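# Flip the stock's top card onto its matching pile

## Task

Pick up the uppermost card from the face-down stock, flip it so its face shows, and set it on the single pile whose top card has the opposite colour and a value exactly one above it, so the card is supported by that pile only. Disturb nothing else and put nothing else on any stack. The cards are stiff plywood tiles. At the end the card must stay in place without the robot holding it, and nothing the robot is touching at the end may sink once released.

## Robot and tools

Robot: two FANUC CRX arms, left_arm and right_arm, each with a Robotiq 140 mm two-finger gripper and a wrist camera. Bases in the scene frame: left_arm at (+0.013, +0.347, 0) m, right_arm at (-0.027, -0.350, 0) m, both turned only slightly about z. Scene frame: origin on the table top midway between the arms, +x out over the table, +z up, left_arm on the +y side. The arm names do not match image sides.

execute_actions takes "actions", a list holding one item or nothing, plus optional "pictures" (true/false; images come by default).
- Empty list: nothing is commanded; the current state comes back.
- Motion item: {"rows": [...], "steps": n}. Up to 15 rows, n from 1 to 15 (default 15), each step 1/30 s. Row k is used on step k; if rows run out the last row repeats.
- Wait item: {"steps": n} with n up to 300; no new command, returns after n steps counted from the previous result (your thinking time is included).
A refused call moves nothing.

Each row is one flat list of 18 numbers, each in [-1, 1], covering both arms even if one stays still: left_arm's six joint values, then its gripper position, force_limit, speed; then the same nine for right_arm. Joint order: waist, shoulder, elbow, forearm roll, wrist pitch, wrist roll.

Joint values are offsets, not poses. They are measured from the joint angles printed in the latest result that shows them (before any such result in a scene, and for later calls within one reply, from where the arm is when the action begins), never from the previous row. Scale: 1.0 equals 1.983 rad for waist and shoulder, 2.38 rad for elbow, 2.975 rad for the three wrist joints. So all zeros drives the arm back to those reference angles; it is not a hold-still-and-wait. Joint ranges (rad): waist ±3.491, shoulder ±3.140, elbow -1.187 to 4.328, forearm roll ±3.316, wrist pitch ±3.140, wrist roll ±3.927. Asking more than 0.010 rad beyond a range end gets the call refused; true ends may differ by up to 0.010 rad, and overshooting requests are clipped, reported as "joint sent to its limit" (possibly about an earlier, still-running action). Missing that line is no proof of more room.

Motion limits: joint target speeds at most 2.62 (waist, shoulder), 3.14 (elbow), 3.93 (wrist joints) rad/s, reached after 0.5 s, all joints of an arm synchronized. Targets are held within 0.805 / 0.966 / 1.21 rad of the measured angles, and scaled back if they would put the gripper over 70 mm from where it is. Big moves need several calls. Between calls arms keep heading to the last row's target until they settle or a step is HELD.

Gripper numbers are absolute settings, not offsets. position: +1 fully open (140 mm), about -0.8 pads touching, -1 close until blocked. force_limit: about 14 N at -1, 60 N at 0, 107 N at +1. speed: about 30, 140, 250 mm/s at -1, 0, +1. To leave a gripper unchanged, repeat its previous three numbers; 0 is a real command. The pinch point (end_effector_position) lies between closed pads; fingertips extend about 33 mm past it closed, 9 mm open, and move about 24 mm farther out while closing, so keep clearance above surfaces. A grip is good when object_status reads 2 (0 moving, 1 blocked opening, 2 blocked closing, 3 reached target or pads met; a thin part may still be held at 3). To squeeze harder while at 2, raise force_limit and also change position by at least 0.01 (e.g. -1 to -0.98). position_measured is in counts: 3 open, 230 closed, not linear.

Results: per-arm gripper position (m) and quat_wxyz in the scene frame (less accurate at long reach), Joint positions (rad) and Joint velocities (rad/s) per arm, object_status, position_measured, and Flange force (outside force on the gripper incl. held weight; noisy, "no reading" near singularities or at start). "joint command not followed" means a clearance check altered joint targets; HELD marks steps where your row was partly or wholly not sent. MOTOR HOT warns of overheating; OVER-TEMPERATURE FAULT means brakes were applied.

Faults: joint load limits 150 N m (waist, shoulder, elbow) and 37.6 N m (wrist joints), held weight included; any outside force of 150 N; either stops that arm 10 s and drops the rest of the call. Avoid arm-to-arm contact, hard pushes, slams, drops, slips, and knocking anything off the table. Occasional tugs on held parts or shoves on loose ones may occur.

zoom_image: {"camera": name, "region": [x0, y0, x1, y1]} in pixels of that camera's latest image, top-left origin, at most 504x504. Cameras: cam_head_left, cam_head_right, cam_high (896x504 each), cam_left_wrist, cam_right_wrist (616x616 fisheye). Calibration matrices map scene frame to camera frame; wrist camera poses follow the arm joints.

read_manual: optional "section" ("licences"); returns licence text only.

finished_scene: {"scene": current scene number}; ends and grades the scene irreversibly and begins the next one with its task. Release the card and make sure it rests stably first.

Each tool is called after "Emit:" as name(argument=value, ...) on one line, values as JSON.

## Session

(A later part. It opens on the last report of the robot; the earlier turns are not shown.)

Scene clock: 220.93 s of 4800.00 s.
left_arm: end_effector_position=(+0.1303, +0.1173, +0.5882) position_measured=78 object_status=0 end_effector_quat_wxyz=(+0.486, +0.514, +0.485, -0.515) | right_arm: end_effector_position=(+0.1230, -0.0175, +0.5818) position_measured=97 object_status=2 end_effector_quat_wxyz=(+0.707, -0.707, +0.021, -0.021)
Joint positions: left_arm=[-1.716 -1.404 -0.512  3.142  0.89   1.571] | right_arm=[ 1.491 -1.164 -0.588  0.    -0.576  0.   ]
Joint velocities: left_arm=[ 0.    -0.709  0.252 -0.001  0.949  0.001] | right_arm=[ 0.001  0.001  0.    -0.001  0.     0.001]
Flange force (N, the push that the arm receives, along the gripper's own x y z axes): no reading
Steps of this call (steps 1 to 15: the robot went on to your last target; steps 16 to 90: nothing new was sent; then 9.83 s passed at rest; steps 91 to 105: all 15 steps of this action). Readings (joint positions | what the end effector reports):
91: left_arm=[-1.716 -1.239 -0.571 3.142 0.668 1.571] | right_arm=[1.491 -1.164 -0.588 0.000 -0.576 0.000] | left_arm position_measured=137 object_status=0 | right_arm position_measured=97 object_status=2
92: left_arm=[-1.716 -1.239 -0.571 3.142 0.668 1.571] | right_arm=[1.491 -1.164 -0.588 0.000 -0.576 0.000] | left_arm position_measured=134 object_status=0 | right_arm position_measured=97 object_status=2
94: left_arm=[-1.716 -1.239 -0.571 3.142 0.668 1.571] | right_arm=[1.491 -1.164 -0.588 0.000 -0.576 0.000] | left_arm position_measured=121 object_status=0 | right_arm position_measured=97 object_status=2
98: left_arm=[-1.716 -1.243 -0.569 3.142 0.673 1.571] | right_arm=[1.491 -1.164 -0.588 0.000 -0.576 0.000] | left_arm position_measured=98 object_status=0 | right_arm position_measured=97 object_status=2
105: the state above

Emit:
execute_actions(actions=[{"rows": [[0,-0.0247,0.0073,0,0.023,0,0.4,-0.5,-0.3, -0.4537,0.8006,0.3141,0,-0.2456,-0.2064,0.18,-0.4,-1]], "steps": 15}], pictures=false)

Emit:
execute_actions(actions=[{"steps": 52}])

Emit:
zoom_image(camera="cam_right_wrist", region=[235, 240, 385, 370])

Scene clock: 231.77 s of 4800.00 s.
left_arm: end_effector_position=(+0.1318, +0.1429, +0.5848) position_measured=78 object_status=3 end_effector_quat_wxyz=(+0.485, +0.514, +0.485, -0.514) | right_arm: end_effector_position=(+0.2656, -0.0142, +0.5459) position_measured=97 object_status=2 end_effector_quat_wxyz=(-0.555, +0.784, -0.274, +0.046)
Joint positions: left_arm=[-1.716 -1.453 -0.495  3.142  0.958  1.571] | right_arm=[ 1.13  -0.766 -0.28   0.    -0.877 -0.253]
Joint velocities: left_arm=[ 0.     0.    -0.     0.001  0.    -0.001] | right_arm=[-0.749  1.043  0.61   0.    -0.594 -0.498]
Flange force (N, the push that the arm receives, along the gripper's own x y z axes): no reading
Steps of this call (steps 1 to 30: the robot went on to your last target; steps 31 to 90: nothing new was sent; then 7.33 s passed at rest; steps 91 to 105: all 15 steps of this action). Readings (joint positions | what the end effector reports):
91: left_arm=[-1.716 -1.454 -0.495 3.142 0.958 1.571] | right_arm=[1.491 -1.164 -0.587 0.000 -0.576 0.000] | left_arm position_measured=78 object_status=3 | right_arm position_measured=97 object_status=2
92: left_arm=[-1.716 -1.453 -0.495 3.142 0.958 1.571] | right_arm=[1.488 -1.160 -0.584 0.000 -0.580 -0.003] | left_arm position_measured=78 object_status=3 | right_arm position_measured=97 object_status=2
94: left_arm=[-1.716 -1.453 -0.495 3.142 0.958 1.571] | right_arm=[1.463 -1.135 -0.560 0.000 -0.603 -0.022] | left_arm position_measured=78 object_status=3 | right_arm position_measured=97 object_status=2
98: left_arm=[-1.716 -1.453 -0.495 3.142 0.958 1.571] | right_arm=[1.344 -1.017 -0.454 0.000 -0.706 -0.109] | left_arm position_measured=78 object_status=3 | right_arm position_measured=97 object_status=2
105: the state above

Scene clock: 233.50 s of 4800.00 s.
left_arm: end_effector_position=(+0.1318, +0.1429, +0.5848) position_measured=78 object_status=3 end_effector_quat_wxyz=(+0.485, +0.514, +0.485, -0.514) | right_arm: end_effector_position=(+0.5258, -0.1204, +0.0901) position_measured=97 object_status=2 end_effector_quat_wxyz=(-0.000, +0.707, -0.708, +0.000)
Joint positions: left_arm=[-1.716 -1.453 -0.495  3.142  0.958  1.571] | right_arm=[ 0.592  0.424  0.16   0.    -1.306 -0.614]
Joint velocities: left_arm=[ 0.     0.     0.     0.    -0.    -0.001] | right_arm=[-0.    -0.001  0.    -0.    -0.     0.   ]
Flange force (N, the push that the arm receives, along the gripper's own x y z axes): left_arm=no reading | right_arm=[4.1 6.4 -1.0]
Steps of this call (steps 1 to 52: the robot went on to your last target). Readings (joint positions | what the end effector reports):
1: left_arm=[-1.716 -1.453 -0.495 3.142 0.958 1.571] | right_arm=[1.105 -0.731 -0.259 0.000 -0.896 -0.269] | left_arm position_measured=78 object_status=3 | right_arm position_measured=97 object_status=2
2: left_arm=[-1.716 -1.453 -0.495 3.142 0.958 1.571] | right_arm=[1.082 -0.696 -0.240 0.000 -0.915 -0.285] | left_arm position_measured=78 object_status=3 | right_arm position_measured=97 object_status=2
4: left_arm=[-1.716 -1.453 -0.495 3.142 0.958 1.571] | right_arm=[1.039 -0.627 -0.205 0.000 -0.949 -0.314] | left_arm position_measured=78 object_status=3 | right_arm position_measured=97 object_status=2
8: left_arm=[-1.716 -1.453 -0.495 3.142 0.958 1.571] | right_arm=[0.966 -0.493 -0.146 0.000 -1.008 -0.363] | left_arm position_measured=78 object_status=3 | right_arm position_measured=97 object_status=2
52: the state above
camera_calibration (this result's frames):
cam_left_wrist: T_world_to_cam=[[0.991042, -0.0823376, 0.105145, -0.177623], [-0.060887, 0.422158, 0.904475, -0.589311], [-0.11886, -0.902775, 0.413363, 0.0735347], [0, 0, 0, 1]] pos_world=[0.148891, 0.300543, 0.521297]
cam_right_wrist: T_world_to_cam=[[-0.99704, -0.0706601, 0.0303011, 0.508844], [-0.0532214, 0.918748, 0.39124, 0.120338], [-0.0554841, 0.38847, -0.91979, 0.344733], [0, 0, 0, 1]] pos_world=[0.532869, -0.208524, 0.254582]

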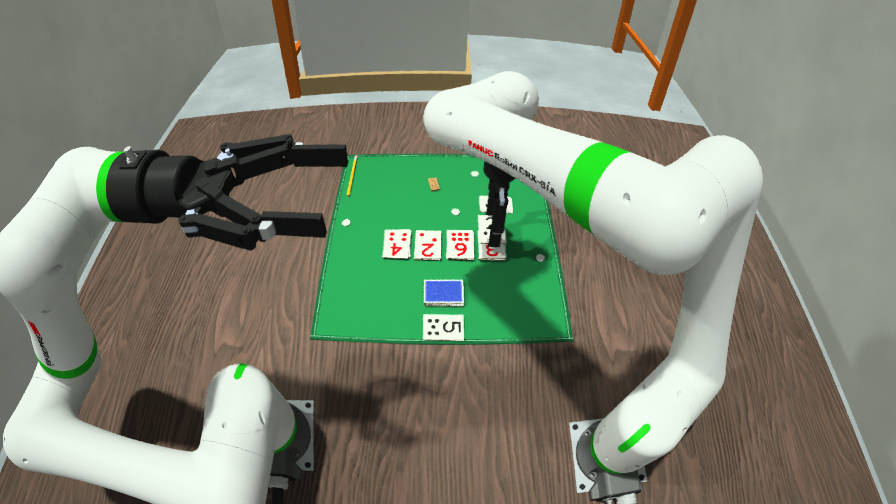

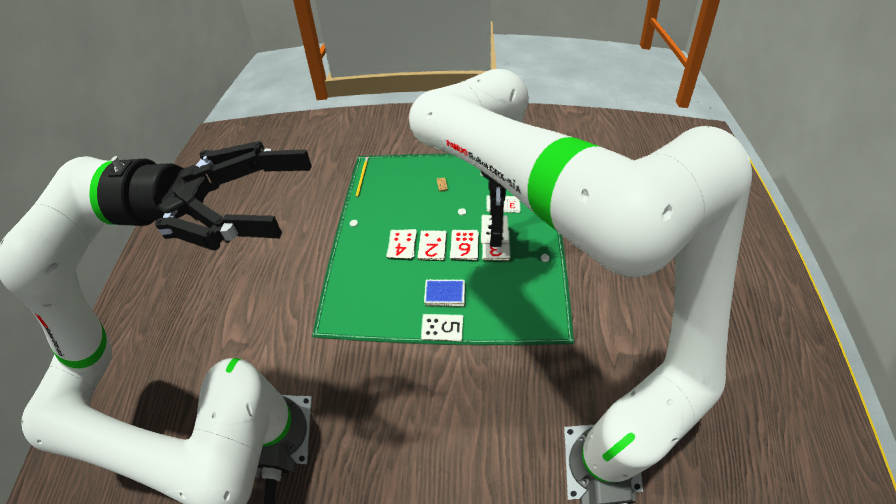

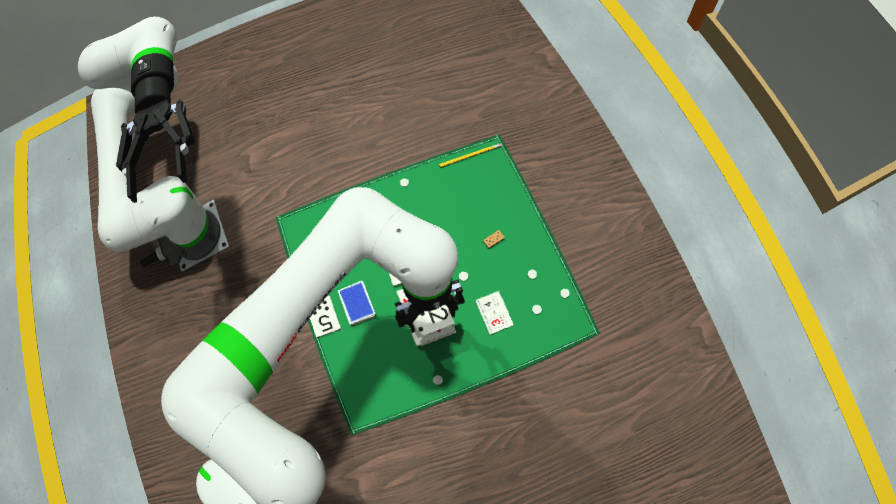

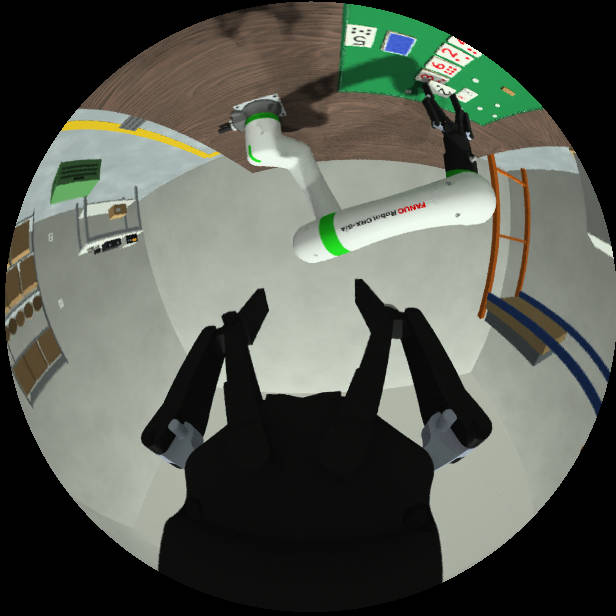

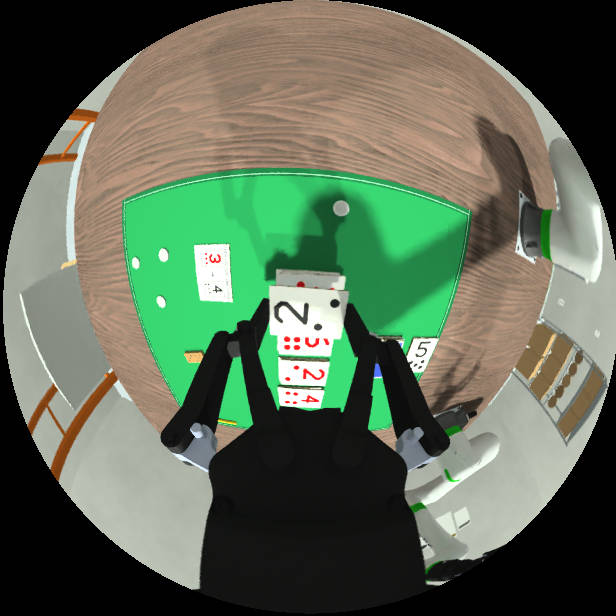

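Region (235, 240, 385, 370) of cam_right_wrist's 616x616 image, scaled by 3.360, with more detail than that image has; it fills the top 437 rows of this view, and the rest is white.

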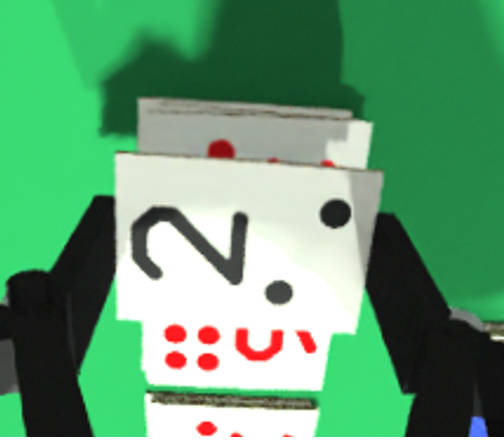

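Emit:
execute_actions(actions=[{"rows": [[0,0,0,0,0,0,0.4,-0.5,-0.3, 0.00088,0.00703,-0.03276,0,0.03089,0.00613,0.18,-0.4,-1]], "steps": 13}])

Emit:
zoom_image(camera="cam_right_wrist", region=[245, 260, 375, 370])

Emit:
zoom_image(camera="cam_head_right", region=[460, 210, 530, 275])

Scene clock: 242.30 s of 4800.00 s.
left_arm: end_effector_position=(+0.1318, +0.1429, +0.5848) position_measured=78 object_status=3 end_effector_quat_wxyz=(+0.485, +0.514, +0.485, -0.514) | right_arm: end_effector_position=(+0.5199, -0.1234, +0.0500) position_measured=97 object_status=2 end_effector_quat_wxyz=(-0.000, +0.714, -0.700, +0.000)
Joint positions: left_arm=[-1.716 -1.453 -0.495  3.142  0.958  1.571] | right_arm=[ 0.593  0.438  0.082  0.    -1.215 -0.596]
Joint velocities: left_arm=[ 0.002 -0.    -0.     0.     0.    -0.001] | right_arm=[ 0.001 -0.001 -0.001 -0.    -0.    -0.   ]
Flange force (N, the push that the arm receives, along the gripper's own x y z axes): left_arm=no reading | right_arm=[4.4 11.0 -3.6]
Steps of this call (steps 1 to 15: the robot went on to your last target; steps 16 to 90: nothing new was sent; then 5.37 s passed at rest; steps 91 to 103: all 13 steps of this action). Readings (joint positions | what the end effector reports):
91: left_arm=[-1.716 -1.453 -0.495 3.142 0.958 1.571] | right_arm=[0.592 0.424 0.159 0.000 -1.306 -0.614] | left_arm position_measured=78 object_status=3 | right_arm position_measured=97 object_status=2
92: left_arm=[-1.716 -1.453 -0.495 3.142 0.958 1.571] | right_arm=[0.592 0.424 0.155 0.000 -1.300 -0.614] | left_arm position_measured=78 object_status=3 | right_arm position_measured=97 object_status=2
94: left_arm=[-1.716 -1.453 -0.495 3.142 0.958 1.571] | right_arm=[0.592 0.430 0.125 0.000 -1.264 -0.606] | left_arm position_measured=78 object_status=3 | right_arm position_measured=97 object_status=2
98: left_arm=[-1.716 -1.453 -0.495 3.142 0.958 1.571] | right_arm=[0.593 0.438 0.082 0.000 -1.215 -0.596] | left_arm position_measured=78 object_status=3 | right_arm position_measured=97 object_status=2
103: the state above
camera_calibration (this result's frames):
cam_left_wrist: T_world_to_cam=[[0.991042, -0.0823376, 0.105145, -0.177623], [-0.060887, 0.422158, 0.904475, -0.589311], [-0.11886, -0.902775, 0.413363, 0.0735347], [0, 0, 0, 1]] pos_world=[0.148891, 0.300543, 0.521297]
cam_right_wrist: T_world_to_cam=[[-0.995433, -0.0905241, 0.0302921, 0.50062], [-0.0715321, 0.917509, 0.39123, 0.147794], [-0.0632091, 0.387277, -0.919794, 0.312623], [0, 0, 0, 1]] pos_world=[0.528666, -0.211356, 0.214562]

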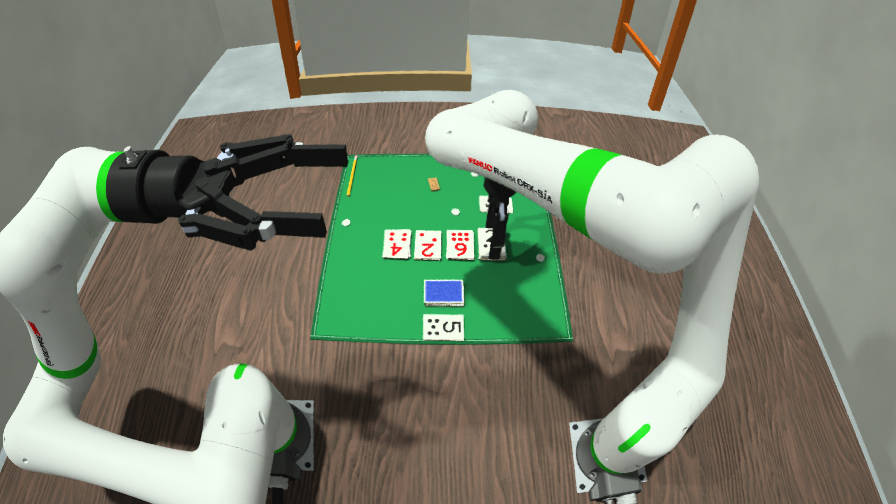

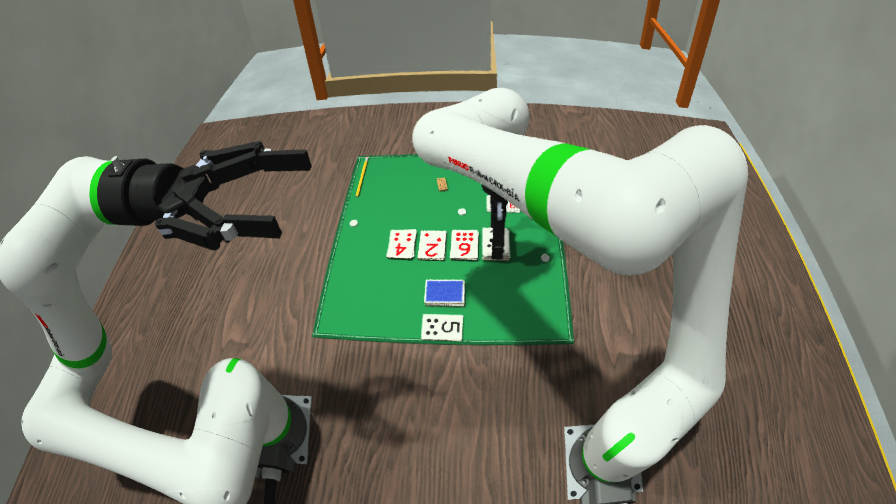

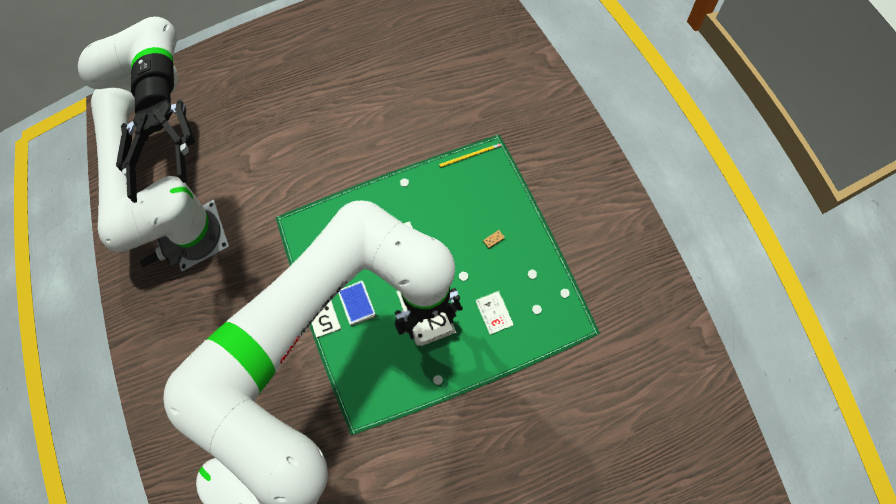

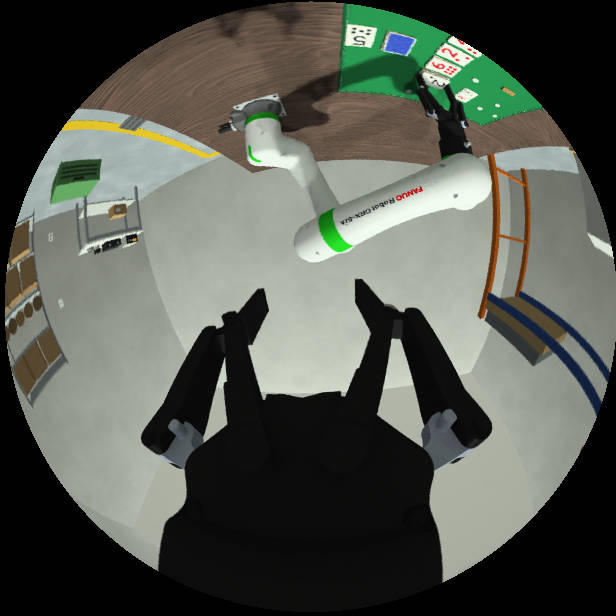

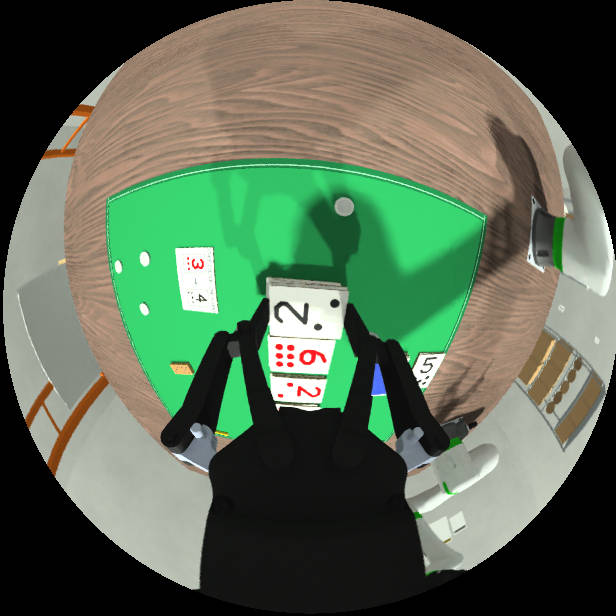

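Region (245, 260, 375, 370) of cam_right_wrist's 616x616 image, scaled by 3.877, with more detail than that image has; it fills the top 426 rows of this view, and the rest is white.

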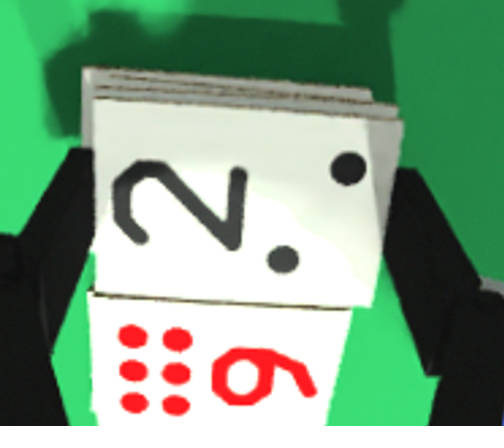

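Region (460, 210, 530, 275) of cam_head_right's 896x504 image, scaled by 7.200, with more detail than that image has; it fills the top 468 rows of this view, and the rest is white.

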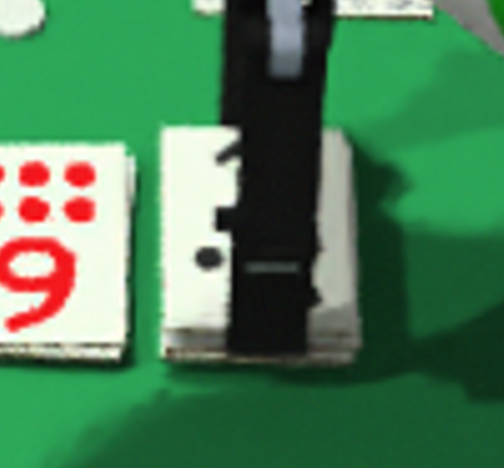

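Emit:
execute_actions(actions=[{"rows": [[0,0,0,0,0,0,0.4,-0.5,-0.3, 0,0.00088,-0.00104,0,0.00141,0,0.18,-0.4,-1],[0,0,0,0,0,0,0.4,-0.5,-0.3, 0,0.0013,-0.00156,0,0.00212,0,0.18,-0.4,-1],[0,0,0,0,0,0,0.4,-0.5,-0.3, 0,0.00175,-0.00208,0,0.00283,0,0.18,-0.4,-1],[0,0,0,0,0,0,0.4,-0.5,-0.3, 0,0.00197,-0.00234,0,0.00318,0,0.18,-0.4,-1]], "steps": 9}], pictures=false)

Emit:
execute_actions(actions=[{"rows": [[0,0,0,0,0,0,0.4,-0.5,-0.3, 0,0.00031,-0.00036,0,0.0005,0,0.18,-0.4,-1]], "steps": 7}])

Emit:
zoom_image(camera="cam_head_right", region=[470, 225, 520, 270])

Emit:
zoom_image(camera="cam_right_wrist", region=[255, 265, 365, 350])

Scene clock: 248.83 s of 4800.00 s.
left_arm: end_effector_position=(+0.1318, +0.1429, +0.5848) position_measured=78 object_status=3 end_effector_quat_wxyz=(+0.485, +0.514, +0.485, -0.514) | right_arm: end_effector_position=(+0.5199, -0.1234, +0.0456) position_measured=97 object_status=2 end_effector_quat_wxyz=(-0.000, +0.714, -0.700, +0.000)
Joint positions: left_arm=[-1.716 -1.453 -0.495  3.142  0.958  1.571] | right_arm=[ 0.593  0.442  0.077  0.    -1.205 -0.596]
Joint velocities: left_arm=[ 0.    -0.002 -0.    -0.    -0.    -0.   ] | right_arm=[-0.    -0.     0.     0.     0.001  0.001]
Flange force (N, the push that the arm receives, along the gripper's own x y z axes): left_arm=no reading | right_arm=[3.3 7.6 -1.3]
Steps of this call (steps 1 to 15: the robot went on to your last target; steps 16 to 90: nothing new was sent; then 3.23 s passed at rest; steps 91 to 99: all 9 steps of this action). Readings (joint positions | what the end effector reports):
91: left_arm=[-1.716 -1.453 -0.495 3.142 0.958 1.571] | right_arm=[0.593 0.438 0.082 0.000 -1.214 -0.596] | left_arm position_measured=78 object_status=3 | right_arm position_measured=97 object_status=2
92: left_arm=[-1.716 -1.453 -0.495 3.142 0.958 1.571] | right_arm=[0.593 0.439 0.080 0.000 -1.211 -0.596] | left_arm position_measured=78 object_status=3 | right_arm position_measured=97 object_status=2
94: left_arm=[-1.716 -1.453 -0.495 3.142 0.958 1.571] | right_arm=[0.593 0.441 0.077 0.000 -1.207 -0.596] | left_arm position_measured=78 object_status=3 | right_arm position_measured=97 object_status=2
98: left_arm=[-1.716 -1.453 -0.495 3.142 0.958 1.571] | right_arm=[0.593 0.442 0.077 0.000 -1.205 -0.596] | left_arm position_measured=78 object_status=3 | right_arm position_measured=97 object_status=2
99: the state above

Scene clock: 249.07 s of 4800.00 s.
left_arm: end_effector_position=(+0.1318, +0.1429, +0.5848) position_measured=78 object_status=3 end_effector_quat_wxyz=(+0.485, +0.514, +0.485, -0.514) | right_arm: end_effector_position=(+0.5199, -0.1234, +0.0448) position_measured=97 object_status=2 end_effector_quat_wxyz=(-0.000, +0.714, -0.700, +0.000)
Joint positions: left_arm=[-1.716 -1.453 -0.495  3.142  0.958  1.571] | right_arm=[ 0.593  0.442  0.076  0.    -1.204 -0.596]
Joint velocities: left_arm=[0.    0.002 0.    0.    0.    0.   ] | right_arm=[-0.    -0.    -0.    -0.     0.     0.002]
Flange force (N, the push that the arm receives, along the gripper's own x y z axes): left_arm=no reading | right_arm=[1.8 1.9 -0.8]
Steps of this call (steps 1 to 7: all 7 steps of this action). Readings (joint positions | what the end effector reports):
1: left_arm=[-1.716 -1.453 -0.495 3.142 0.958 1.571] | right_arm=[0.593 0.442 0.076 0.000 -1.205 -0.596] | left_arm position_measured=78 object_status=3 | right_arm position_measured=97 object_status=2
2: left_arm=[-1.716 -1.453 -0.495 3.142 0.958 1.571] | right_arm=[0.593 0.442 0.076 0.000 -1.204 -0.596] | left_arm position_measured=78 object_status=3 | right_arm position_measured=97 object_status=2
4: left_arm=[-1.716 -1.453 -0.495 3.142 0.958 1.571] | right_arm=[0.593 0.442 0.076 0.000 -1.204 -0.596] | left_arm position_measured=78 object_status=3 | right_arm position_measured=97 object_status=2
7: the state above
camera_calibration (this result's frames):
cam_left_wrist: T_world_to_cam=[[0.991042, -0.0823374, 0.105145, -0.177623], [-0.0608872, 0.422158, 0.904475, -0.589311], [-0.11886, -0.902775, 0.413363, 0.0735347], [0, 0, 0, 1]] pos_world=[0.148891, 0.300543, 0.521297]
cam_right_wrist: T_world_to_cam=[[-0.995428, -0.0905751, 0.0303116, 0.500764], [-0.0715722, 0.91751, 0.39122, 0.149823], [-0.063246, 0.387262, -0.919798, 0.307844], [0, 0, 0, 1]] pos_world=[0.528667, -0.211323, 0.209361]

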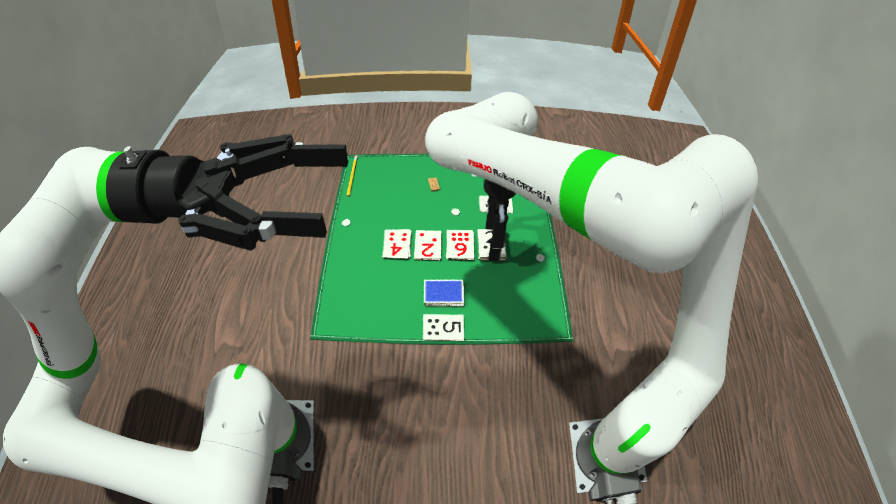

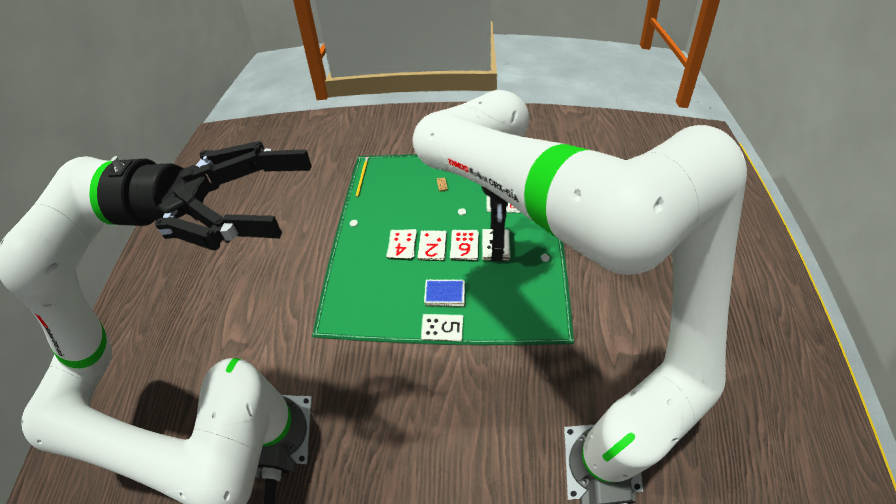

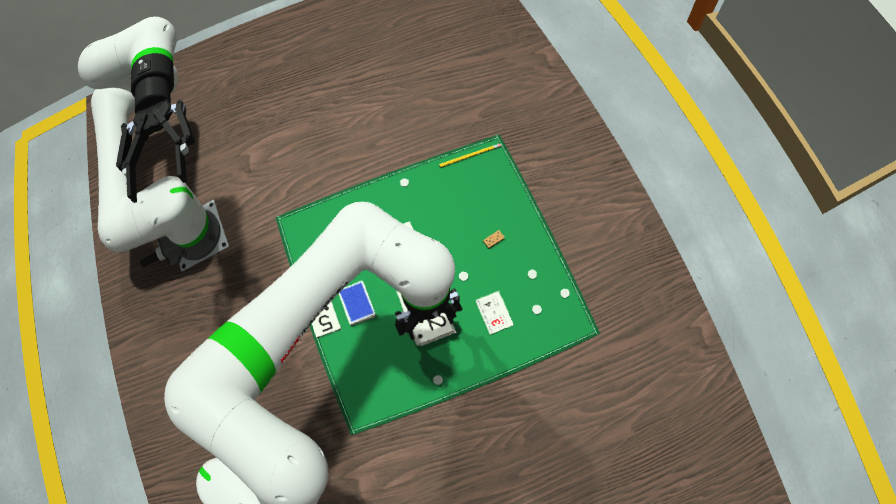

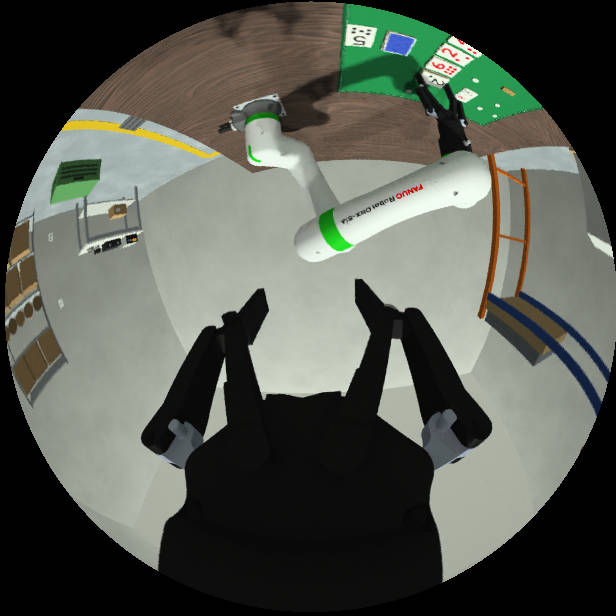

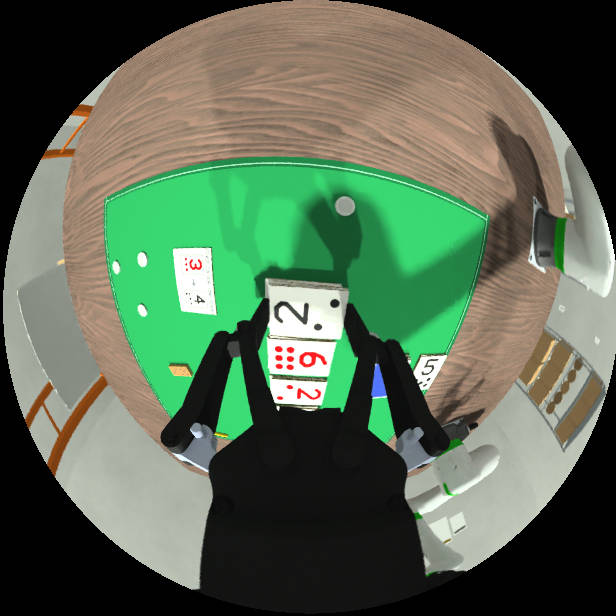

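Region (470, 225, 520, 270) of cam_head_right's 896x504 image, scaled by 10.080, with more detail than that image has; it fills the top 454 rows of this view, and the rest is white.

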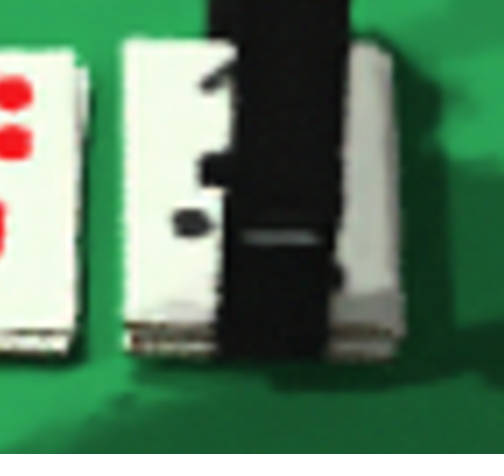

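Region (255, 265, 365, 350) of cam_right_wrist's 616x616 image, scaled by 4.582, with more detail than that image has; it fills the top 389 rows of this view, and the rest is white.

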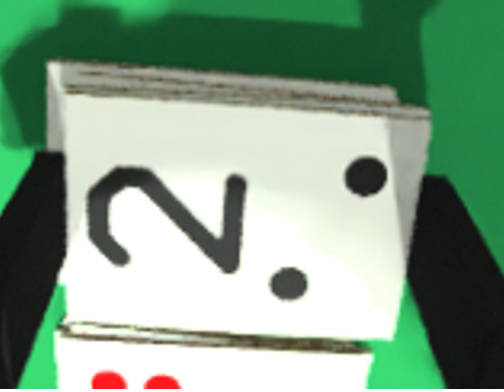

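Emit:
execute_actions(actions=[])

Scene clock: 261.97 s of 4800.00 s.
left_arm: end_effector_position=(+0.1318, +0.1429, +0.5848) position_measured=78 object_status=3 end_effector_quat_wxyz=(+0.485, +0.514, +0.485, -0.514) | right_arm: end_effector_position=(+0.5199, -0.1234, +0.0449) position_measured=97 object_status=2 end_effector_quat_wxyz=(-0.000, +0.714, -0.700, +0.000)
Joint positions: left_arm=[-1.716 -1.453 -0.495  3.142  0.958  1.571] | right_arm=[ 0.593  0.442  0.076  0.    -1.204 -0.596]
Joint velocities: left_arm=[ 0.001  0.001  0.    -0.001 -0.     0.001] | right_arm=[ 0.001 -0.001 -0.     0.    -0.     0.   ]
Flange force (N, the push that the arm receives, along the gripper's own x y z axes): left_arm=no reading | right_arm=[1.2 4.5 -2.0]
Steps of this call (steps 1 to 15: the robot went on to your last target; steps 16 to 90: nothing new was sent; then 9.90 s passed at rest). Readings (joint positions | what the end effector reports):
1: left_arm=[-1.716 -1.453 -0.495 3.142 0.958 1.571] | right_arm=[0.593 0.442 0.076 0.000 -1.204 -0.596] | left_arm position_measured=78 object_status=3 | right_arm position_measured=97 object_status=2
2: left_arm=[-1.716 -1.453 -0.495 3.142 0.958 1.571] | right_arm=[0.593 0.442 0.076 0.000 -1.204 -0.596] | left_arm position_measured=78 object_status=3 | right_arm position_measured=97 object_status=2
4: left_arm=[-1.716 -1.453 -0.495 3.142 0.958 1.571] | right_arm=[0.593 0.442 0.076 0.000 -1.204 -0.596] | left_arm position_measured=78 object_status=3 | right_arm position_measured=97 object_status=2
8: left_arm=[-1.716 -1.453 -0.495 3.142 0.958 1.571] | right_arm=[0.593 0.442 0.076 0.000 -1.204 -0.596] | left_arm position_measured=78 object_status=3 | right_arm position_measured=97 object_status=2
90: the state above
All arms were judged still, so your last target was given up. Only a new action makes them travel on or press farther. Fingers that are still opening or closing keep moving.
camera_calibration (this result's frames):
cam_left_wrist: T_world_to_cam=[[0.991042, -0.0823377, 0.105145, -0.177623], [-0.0608868, 0.422158, 0.904475, -0.589312], [-0.11886, -0.902775, 0.413364, 0.0735346], [0, 0, 0, 1]] pos_world=[0.148891, 0.300543, 0.521297]
cam_right_wrist: T_world_to_cam=[[-0.995429, -0.0905762, 0.0302717, 0.500771], [-0.0715872, 0.917499, 0.391242, 0.149815], [-0.0632115, 0.387287, -0.91979, 0.307851], [0, 0, 0, 1]] pos_world=[0.528666, -0.211324, 0.209386]

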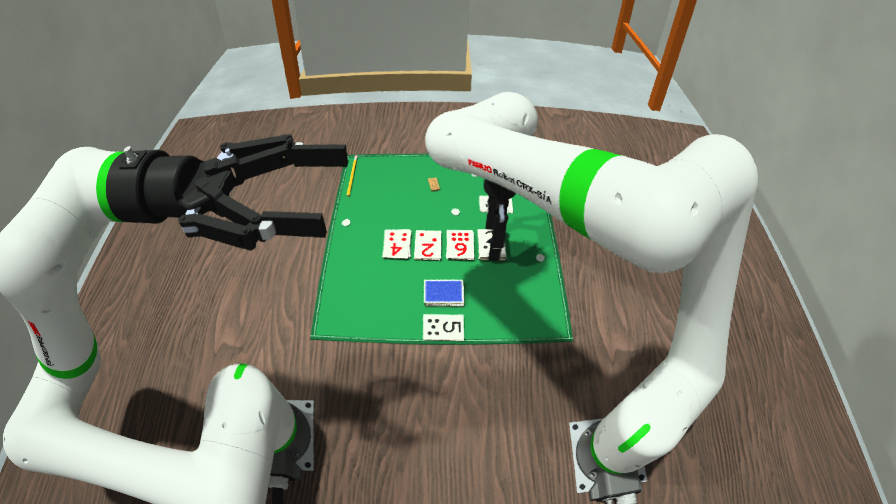

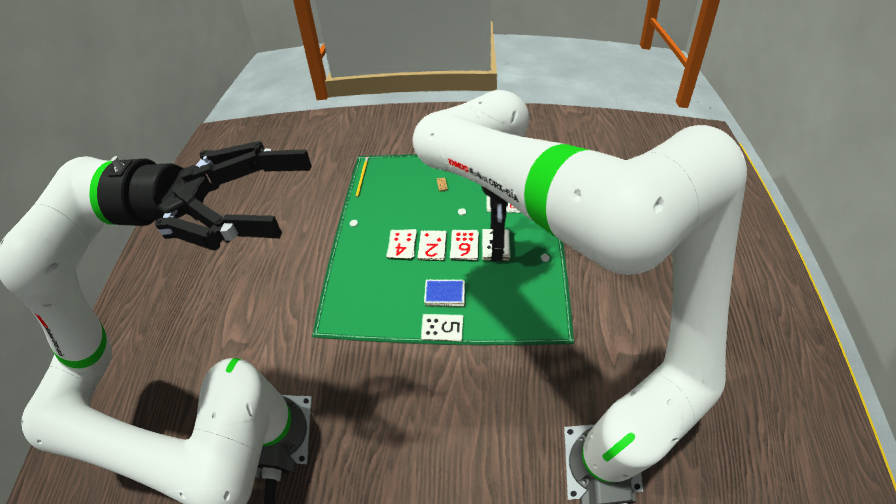

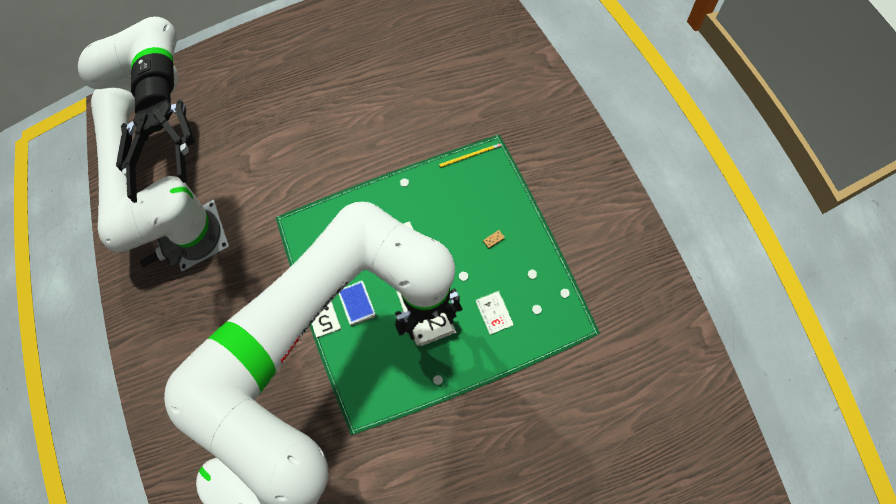

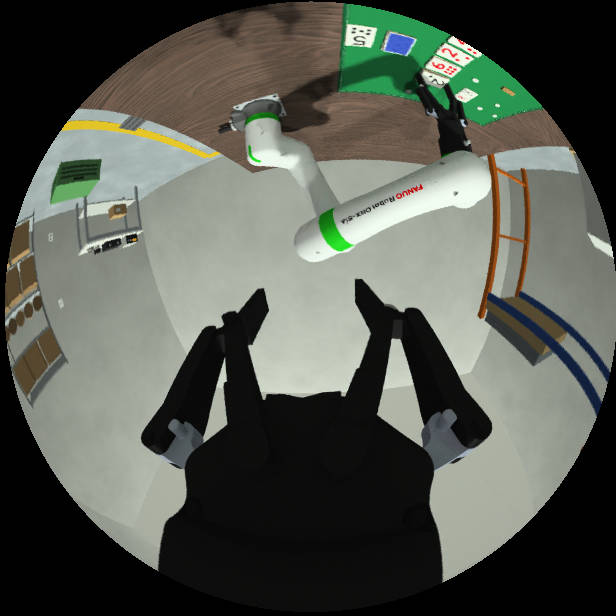

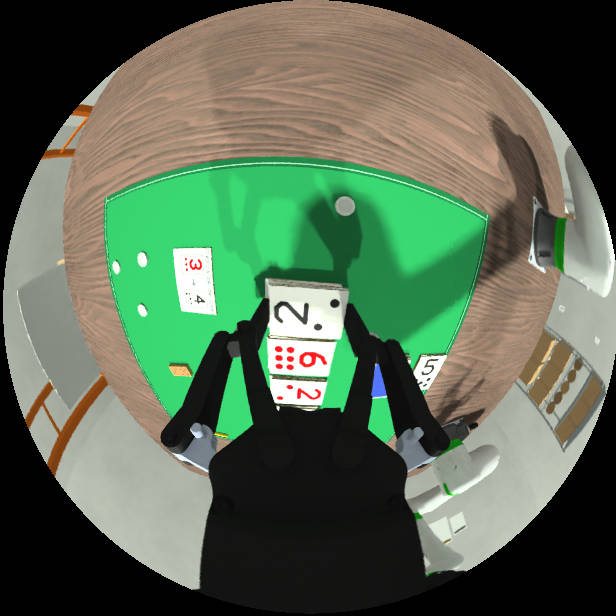

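Emit:
execute_actions(actions=[{"rows": [[0,0,0,0,0,0,0.4,-0.5,-0.3, 0,0.00031,-0.00036,0,0.0005,0,0.18,-0.4,-1]], "steps": 10}], pictures=false)

Emit:
zoom_image(camera="cam_head_right", region=[440, 210, 540, 280])

Scene clock: 265.63 s of 4800.00 s.
left_arm: end_effector_position=(+0.1318, +0.1429, +0.5848) position_measured=78 object_status=3 end_effector_quat_wxyz=(+0.485, +0.514, +0.485, -0.514) | right_arm: end_effector_position=(+0.5199, -0.1234, +0.0442) position_measured=97 object_status=2 end_effector_quat_wxyz=(-0.000, +0.714, -0.700, +0.000)
Joint positions: left_arm=[-1.716 -1.453 -0.495  3.142  0.958  1.571] | right_arm=[ 0.593  0.443  0.075  0.    -1.202 -0.596]
Joint velocities: left_arm=[-0.     0.    -0.    -0.     0.     0.001] | right_arm=[ 0.    -0.001 -0.    -0.     0.     0.   ]
Flange force (N, the push that the arm receives, along the gripper's own x y z axes): left_arm=no reading | right_arm=[4.5 7.5 -1.6]
Steps of this call (steps 1 to 90: nothing new was sent; then 0.33 s passed at rest; steps 91 to 100: all 10 steps of this action). Readings (joint positions | what the end effector reports):
91: left_arm=[-1.716 -1.453 -0.495 3.142 0.958 1.571] | right_arm=[0.593 0.442 0.076 0.000 -1.203 -0.596] | left_arm position_measured=78 object_status=3 | right_arm position_measured=97 object_status=2
92: left_arm=[-1.716 -1.453 -0.495 3.142 0.958 1.571] | right_arm=[0.593 0.442 0.075 0.000 -1.202 -0.596] | left_arm position_measured=78 object_status=3 | right_arm position_measured=97 object_status=2
94: left_arm=[-1.716 -1.453 -0.495 3.142 0.958 1.571] | right_arm=[0.593 0.443 0.075 0.000 -1.202 -0.596] | left_arm position_measured=78 object_status=3 | right_arm position_measured=97 object_status=2
98: left_arm=[-1.716 -1.453 -0.495 3.142 0.958 1.571] | right_arm=[0.593 0.443 0.075 0.000 -1.202 -0.596] | left_arm position_measured=78 object_status=3 | right_arm position_measured=97 object_status=2
100: the state above

Region (440, 210, 540, 280) of cam_head_right's 896x504 image, scaled by 5.040, with more detail than that image has; it fills the top 353 rows of this view, and the rest is white.

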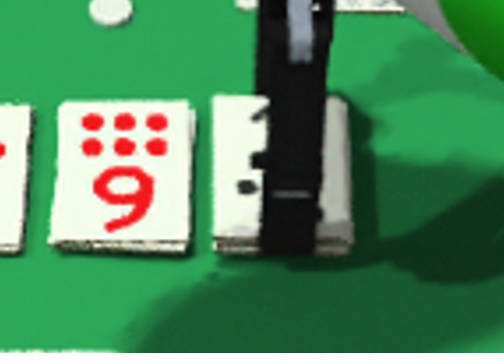

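Emit:
execute_actions(actions=[{"rows": [[0,0,0,0,0,0,0.4,-0.5,-0.3, 0,0.00031,-0.00036,0,0.0005,0,0.18,-0.4,-1]], "steps": 8}], pictures=false)

Scene clock: 267.90 s of 4800.00 s.
left_arm: end_effector_position=(+0.1318, +0.1429, +0.5848) position_measured=78 object_status=3 end_effector_quat_wxyz=(+0.485, +0.514, +0.485, -0.514) | right_arm: end_effector_position=(+0.5199, -0.1234, +0.0434) position_measured=97 object_status=2 end_effector_quat_wxyz=(-0.000, +0.714, -0.700, +0.000)
Joint positions: left_arm=[-1.716 -1.453 -0.495  3.142  0.958  1.571] | right_arm=[ 0.593  0.444  0.074  0.    -1.201 -0.596]
Joint velocities: left_arm=[-0.001 -0.002  0.    -0.     0.     0.   ] | right_arm=[ 0.     0.001 -0.     0.    -0.     0.002]
Flange force (N, the push that the arm receives, along the gripper's own x y z axes): left_arm=no reading | right_arm=[0.8 2.3 -0.8]
Steps of this call (steps 1 to 15: the robot went on to your last target; steps 16 to 60: nothing new was sent; steps 61 to 68: all 8 steps of this action). Readings (joint positions | what the end effector reports):
61: left_arm=[-1.716 -1.453 -0.495 3.142 0.958 1.571] | right_arm=[0.593 0.443 0.075 0.000 -1.202 -0.596] | left_arm position_measured=78 object_status=3 | right_arm position_measured=97 object_status=2
62: left_arm=[-1.716 -1.453 -0.495 3.142 0.958 1.571] | right_arm=[0.593 0.443 0.074 0.000 -1.201 -0.596] | left_arm position_measured=78 object_status=3 | right_arm position_measured=97 object_status=2
64: left_arm=[-1.716 -1.453 -0.495 3.142 0.958 1.571] | right_arm=[0.593 0.444 0.074 0.000 -1.201 -0.596] | left_arm position_measured=78 object_status=3 | right_arm position_measured=97 object_status=2
68: the state above

Emit:
execute_actions(actions=[{"rows": [[0,0,0,0,0,0,0.4,-0.5,-0.3, 0,0.00031,-0.00036,0,0.0005,0,0.18,-0.4,-1]], "steps": 8}], pictures=false)

Scene clock: 272.80 s of 4800.00 s.
left_arm: end_effector_position=(+0.1318, +0.1429, +0.5848) position_measured=78 object_status=3 end_effector_quat_wxyz=(+0.485, +0.514, +0.485, -0.514) | right_arm: end_effector_position=(+0.5199, -0.1233, +0.0428) position_measured=97 object_status=2 end_effector_quat_wxyz=(-0.000, +0.714, -0.700, +0.000)
Joint positions: left_arm=[-1.716 -1.453 -0.495  3.142  0.958  1.571] | right_arm=[ 0.593  0.444  0.073  0.    -1.199 -0.596]
Joint velocities: left_arm=[-0.001 -0.003 -0.     0.     0.    -0.   ] | right_arm=[ 0.    -0.001 -0.     0.    -0.     0.001]
Flange force (N, the push that the arm receives, along the gripper's own x y z axes): left_arm=no reading | right_arm=[2.4 1.9 -6.4]
Steps of this call (steps 1 to 15: the robot went on to your last target; steps 16 to 90: nothing new was sent; then 1.63 s passed at rest; steps 91 to 98: all 8 steps of this action). Readings (joint positions | what the end effector reports):
91: left_arm=[-1.716 -1.453 -0.495 3.142 0.958 1.571] | right_arm=[0.593 0.444 0.074 0.000 -1.200 -0.596] | left_arm position_measured=78 object_status=3 | right_arm position_measured=97 object_status=2
92: left_arm=[-1.716 -1.453 -0.495 3.142 0.958 1.571] | right_arm=[0.593 0.444 0.074 0.000 -1.199 -0.596] | left_arm position_measured=78 object_status=3 | right_arm position_measured=97 object_status=2
94: left_arm=[-1.716 -1.453 -0.495 3.142 0.958 1.571] | right_arm=[0.593 0.444 0.073 0.000 -1.199 -0.596] | left_arm position_measured=78 object_status=3 | right_arm position_measured=97 object_status=2
98: the state above


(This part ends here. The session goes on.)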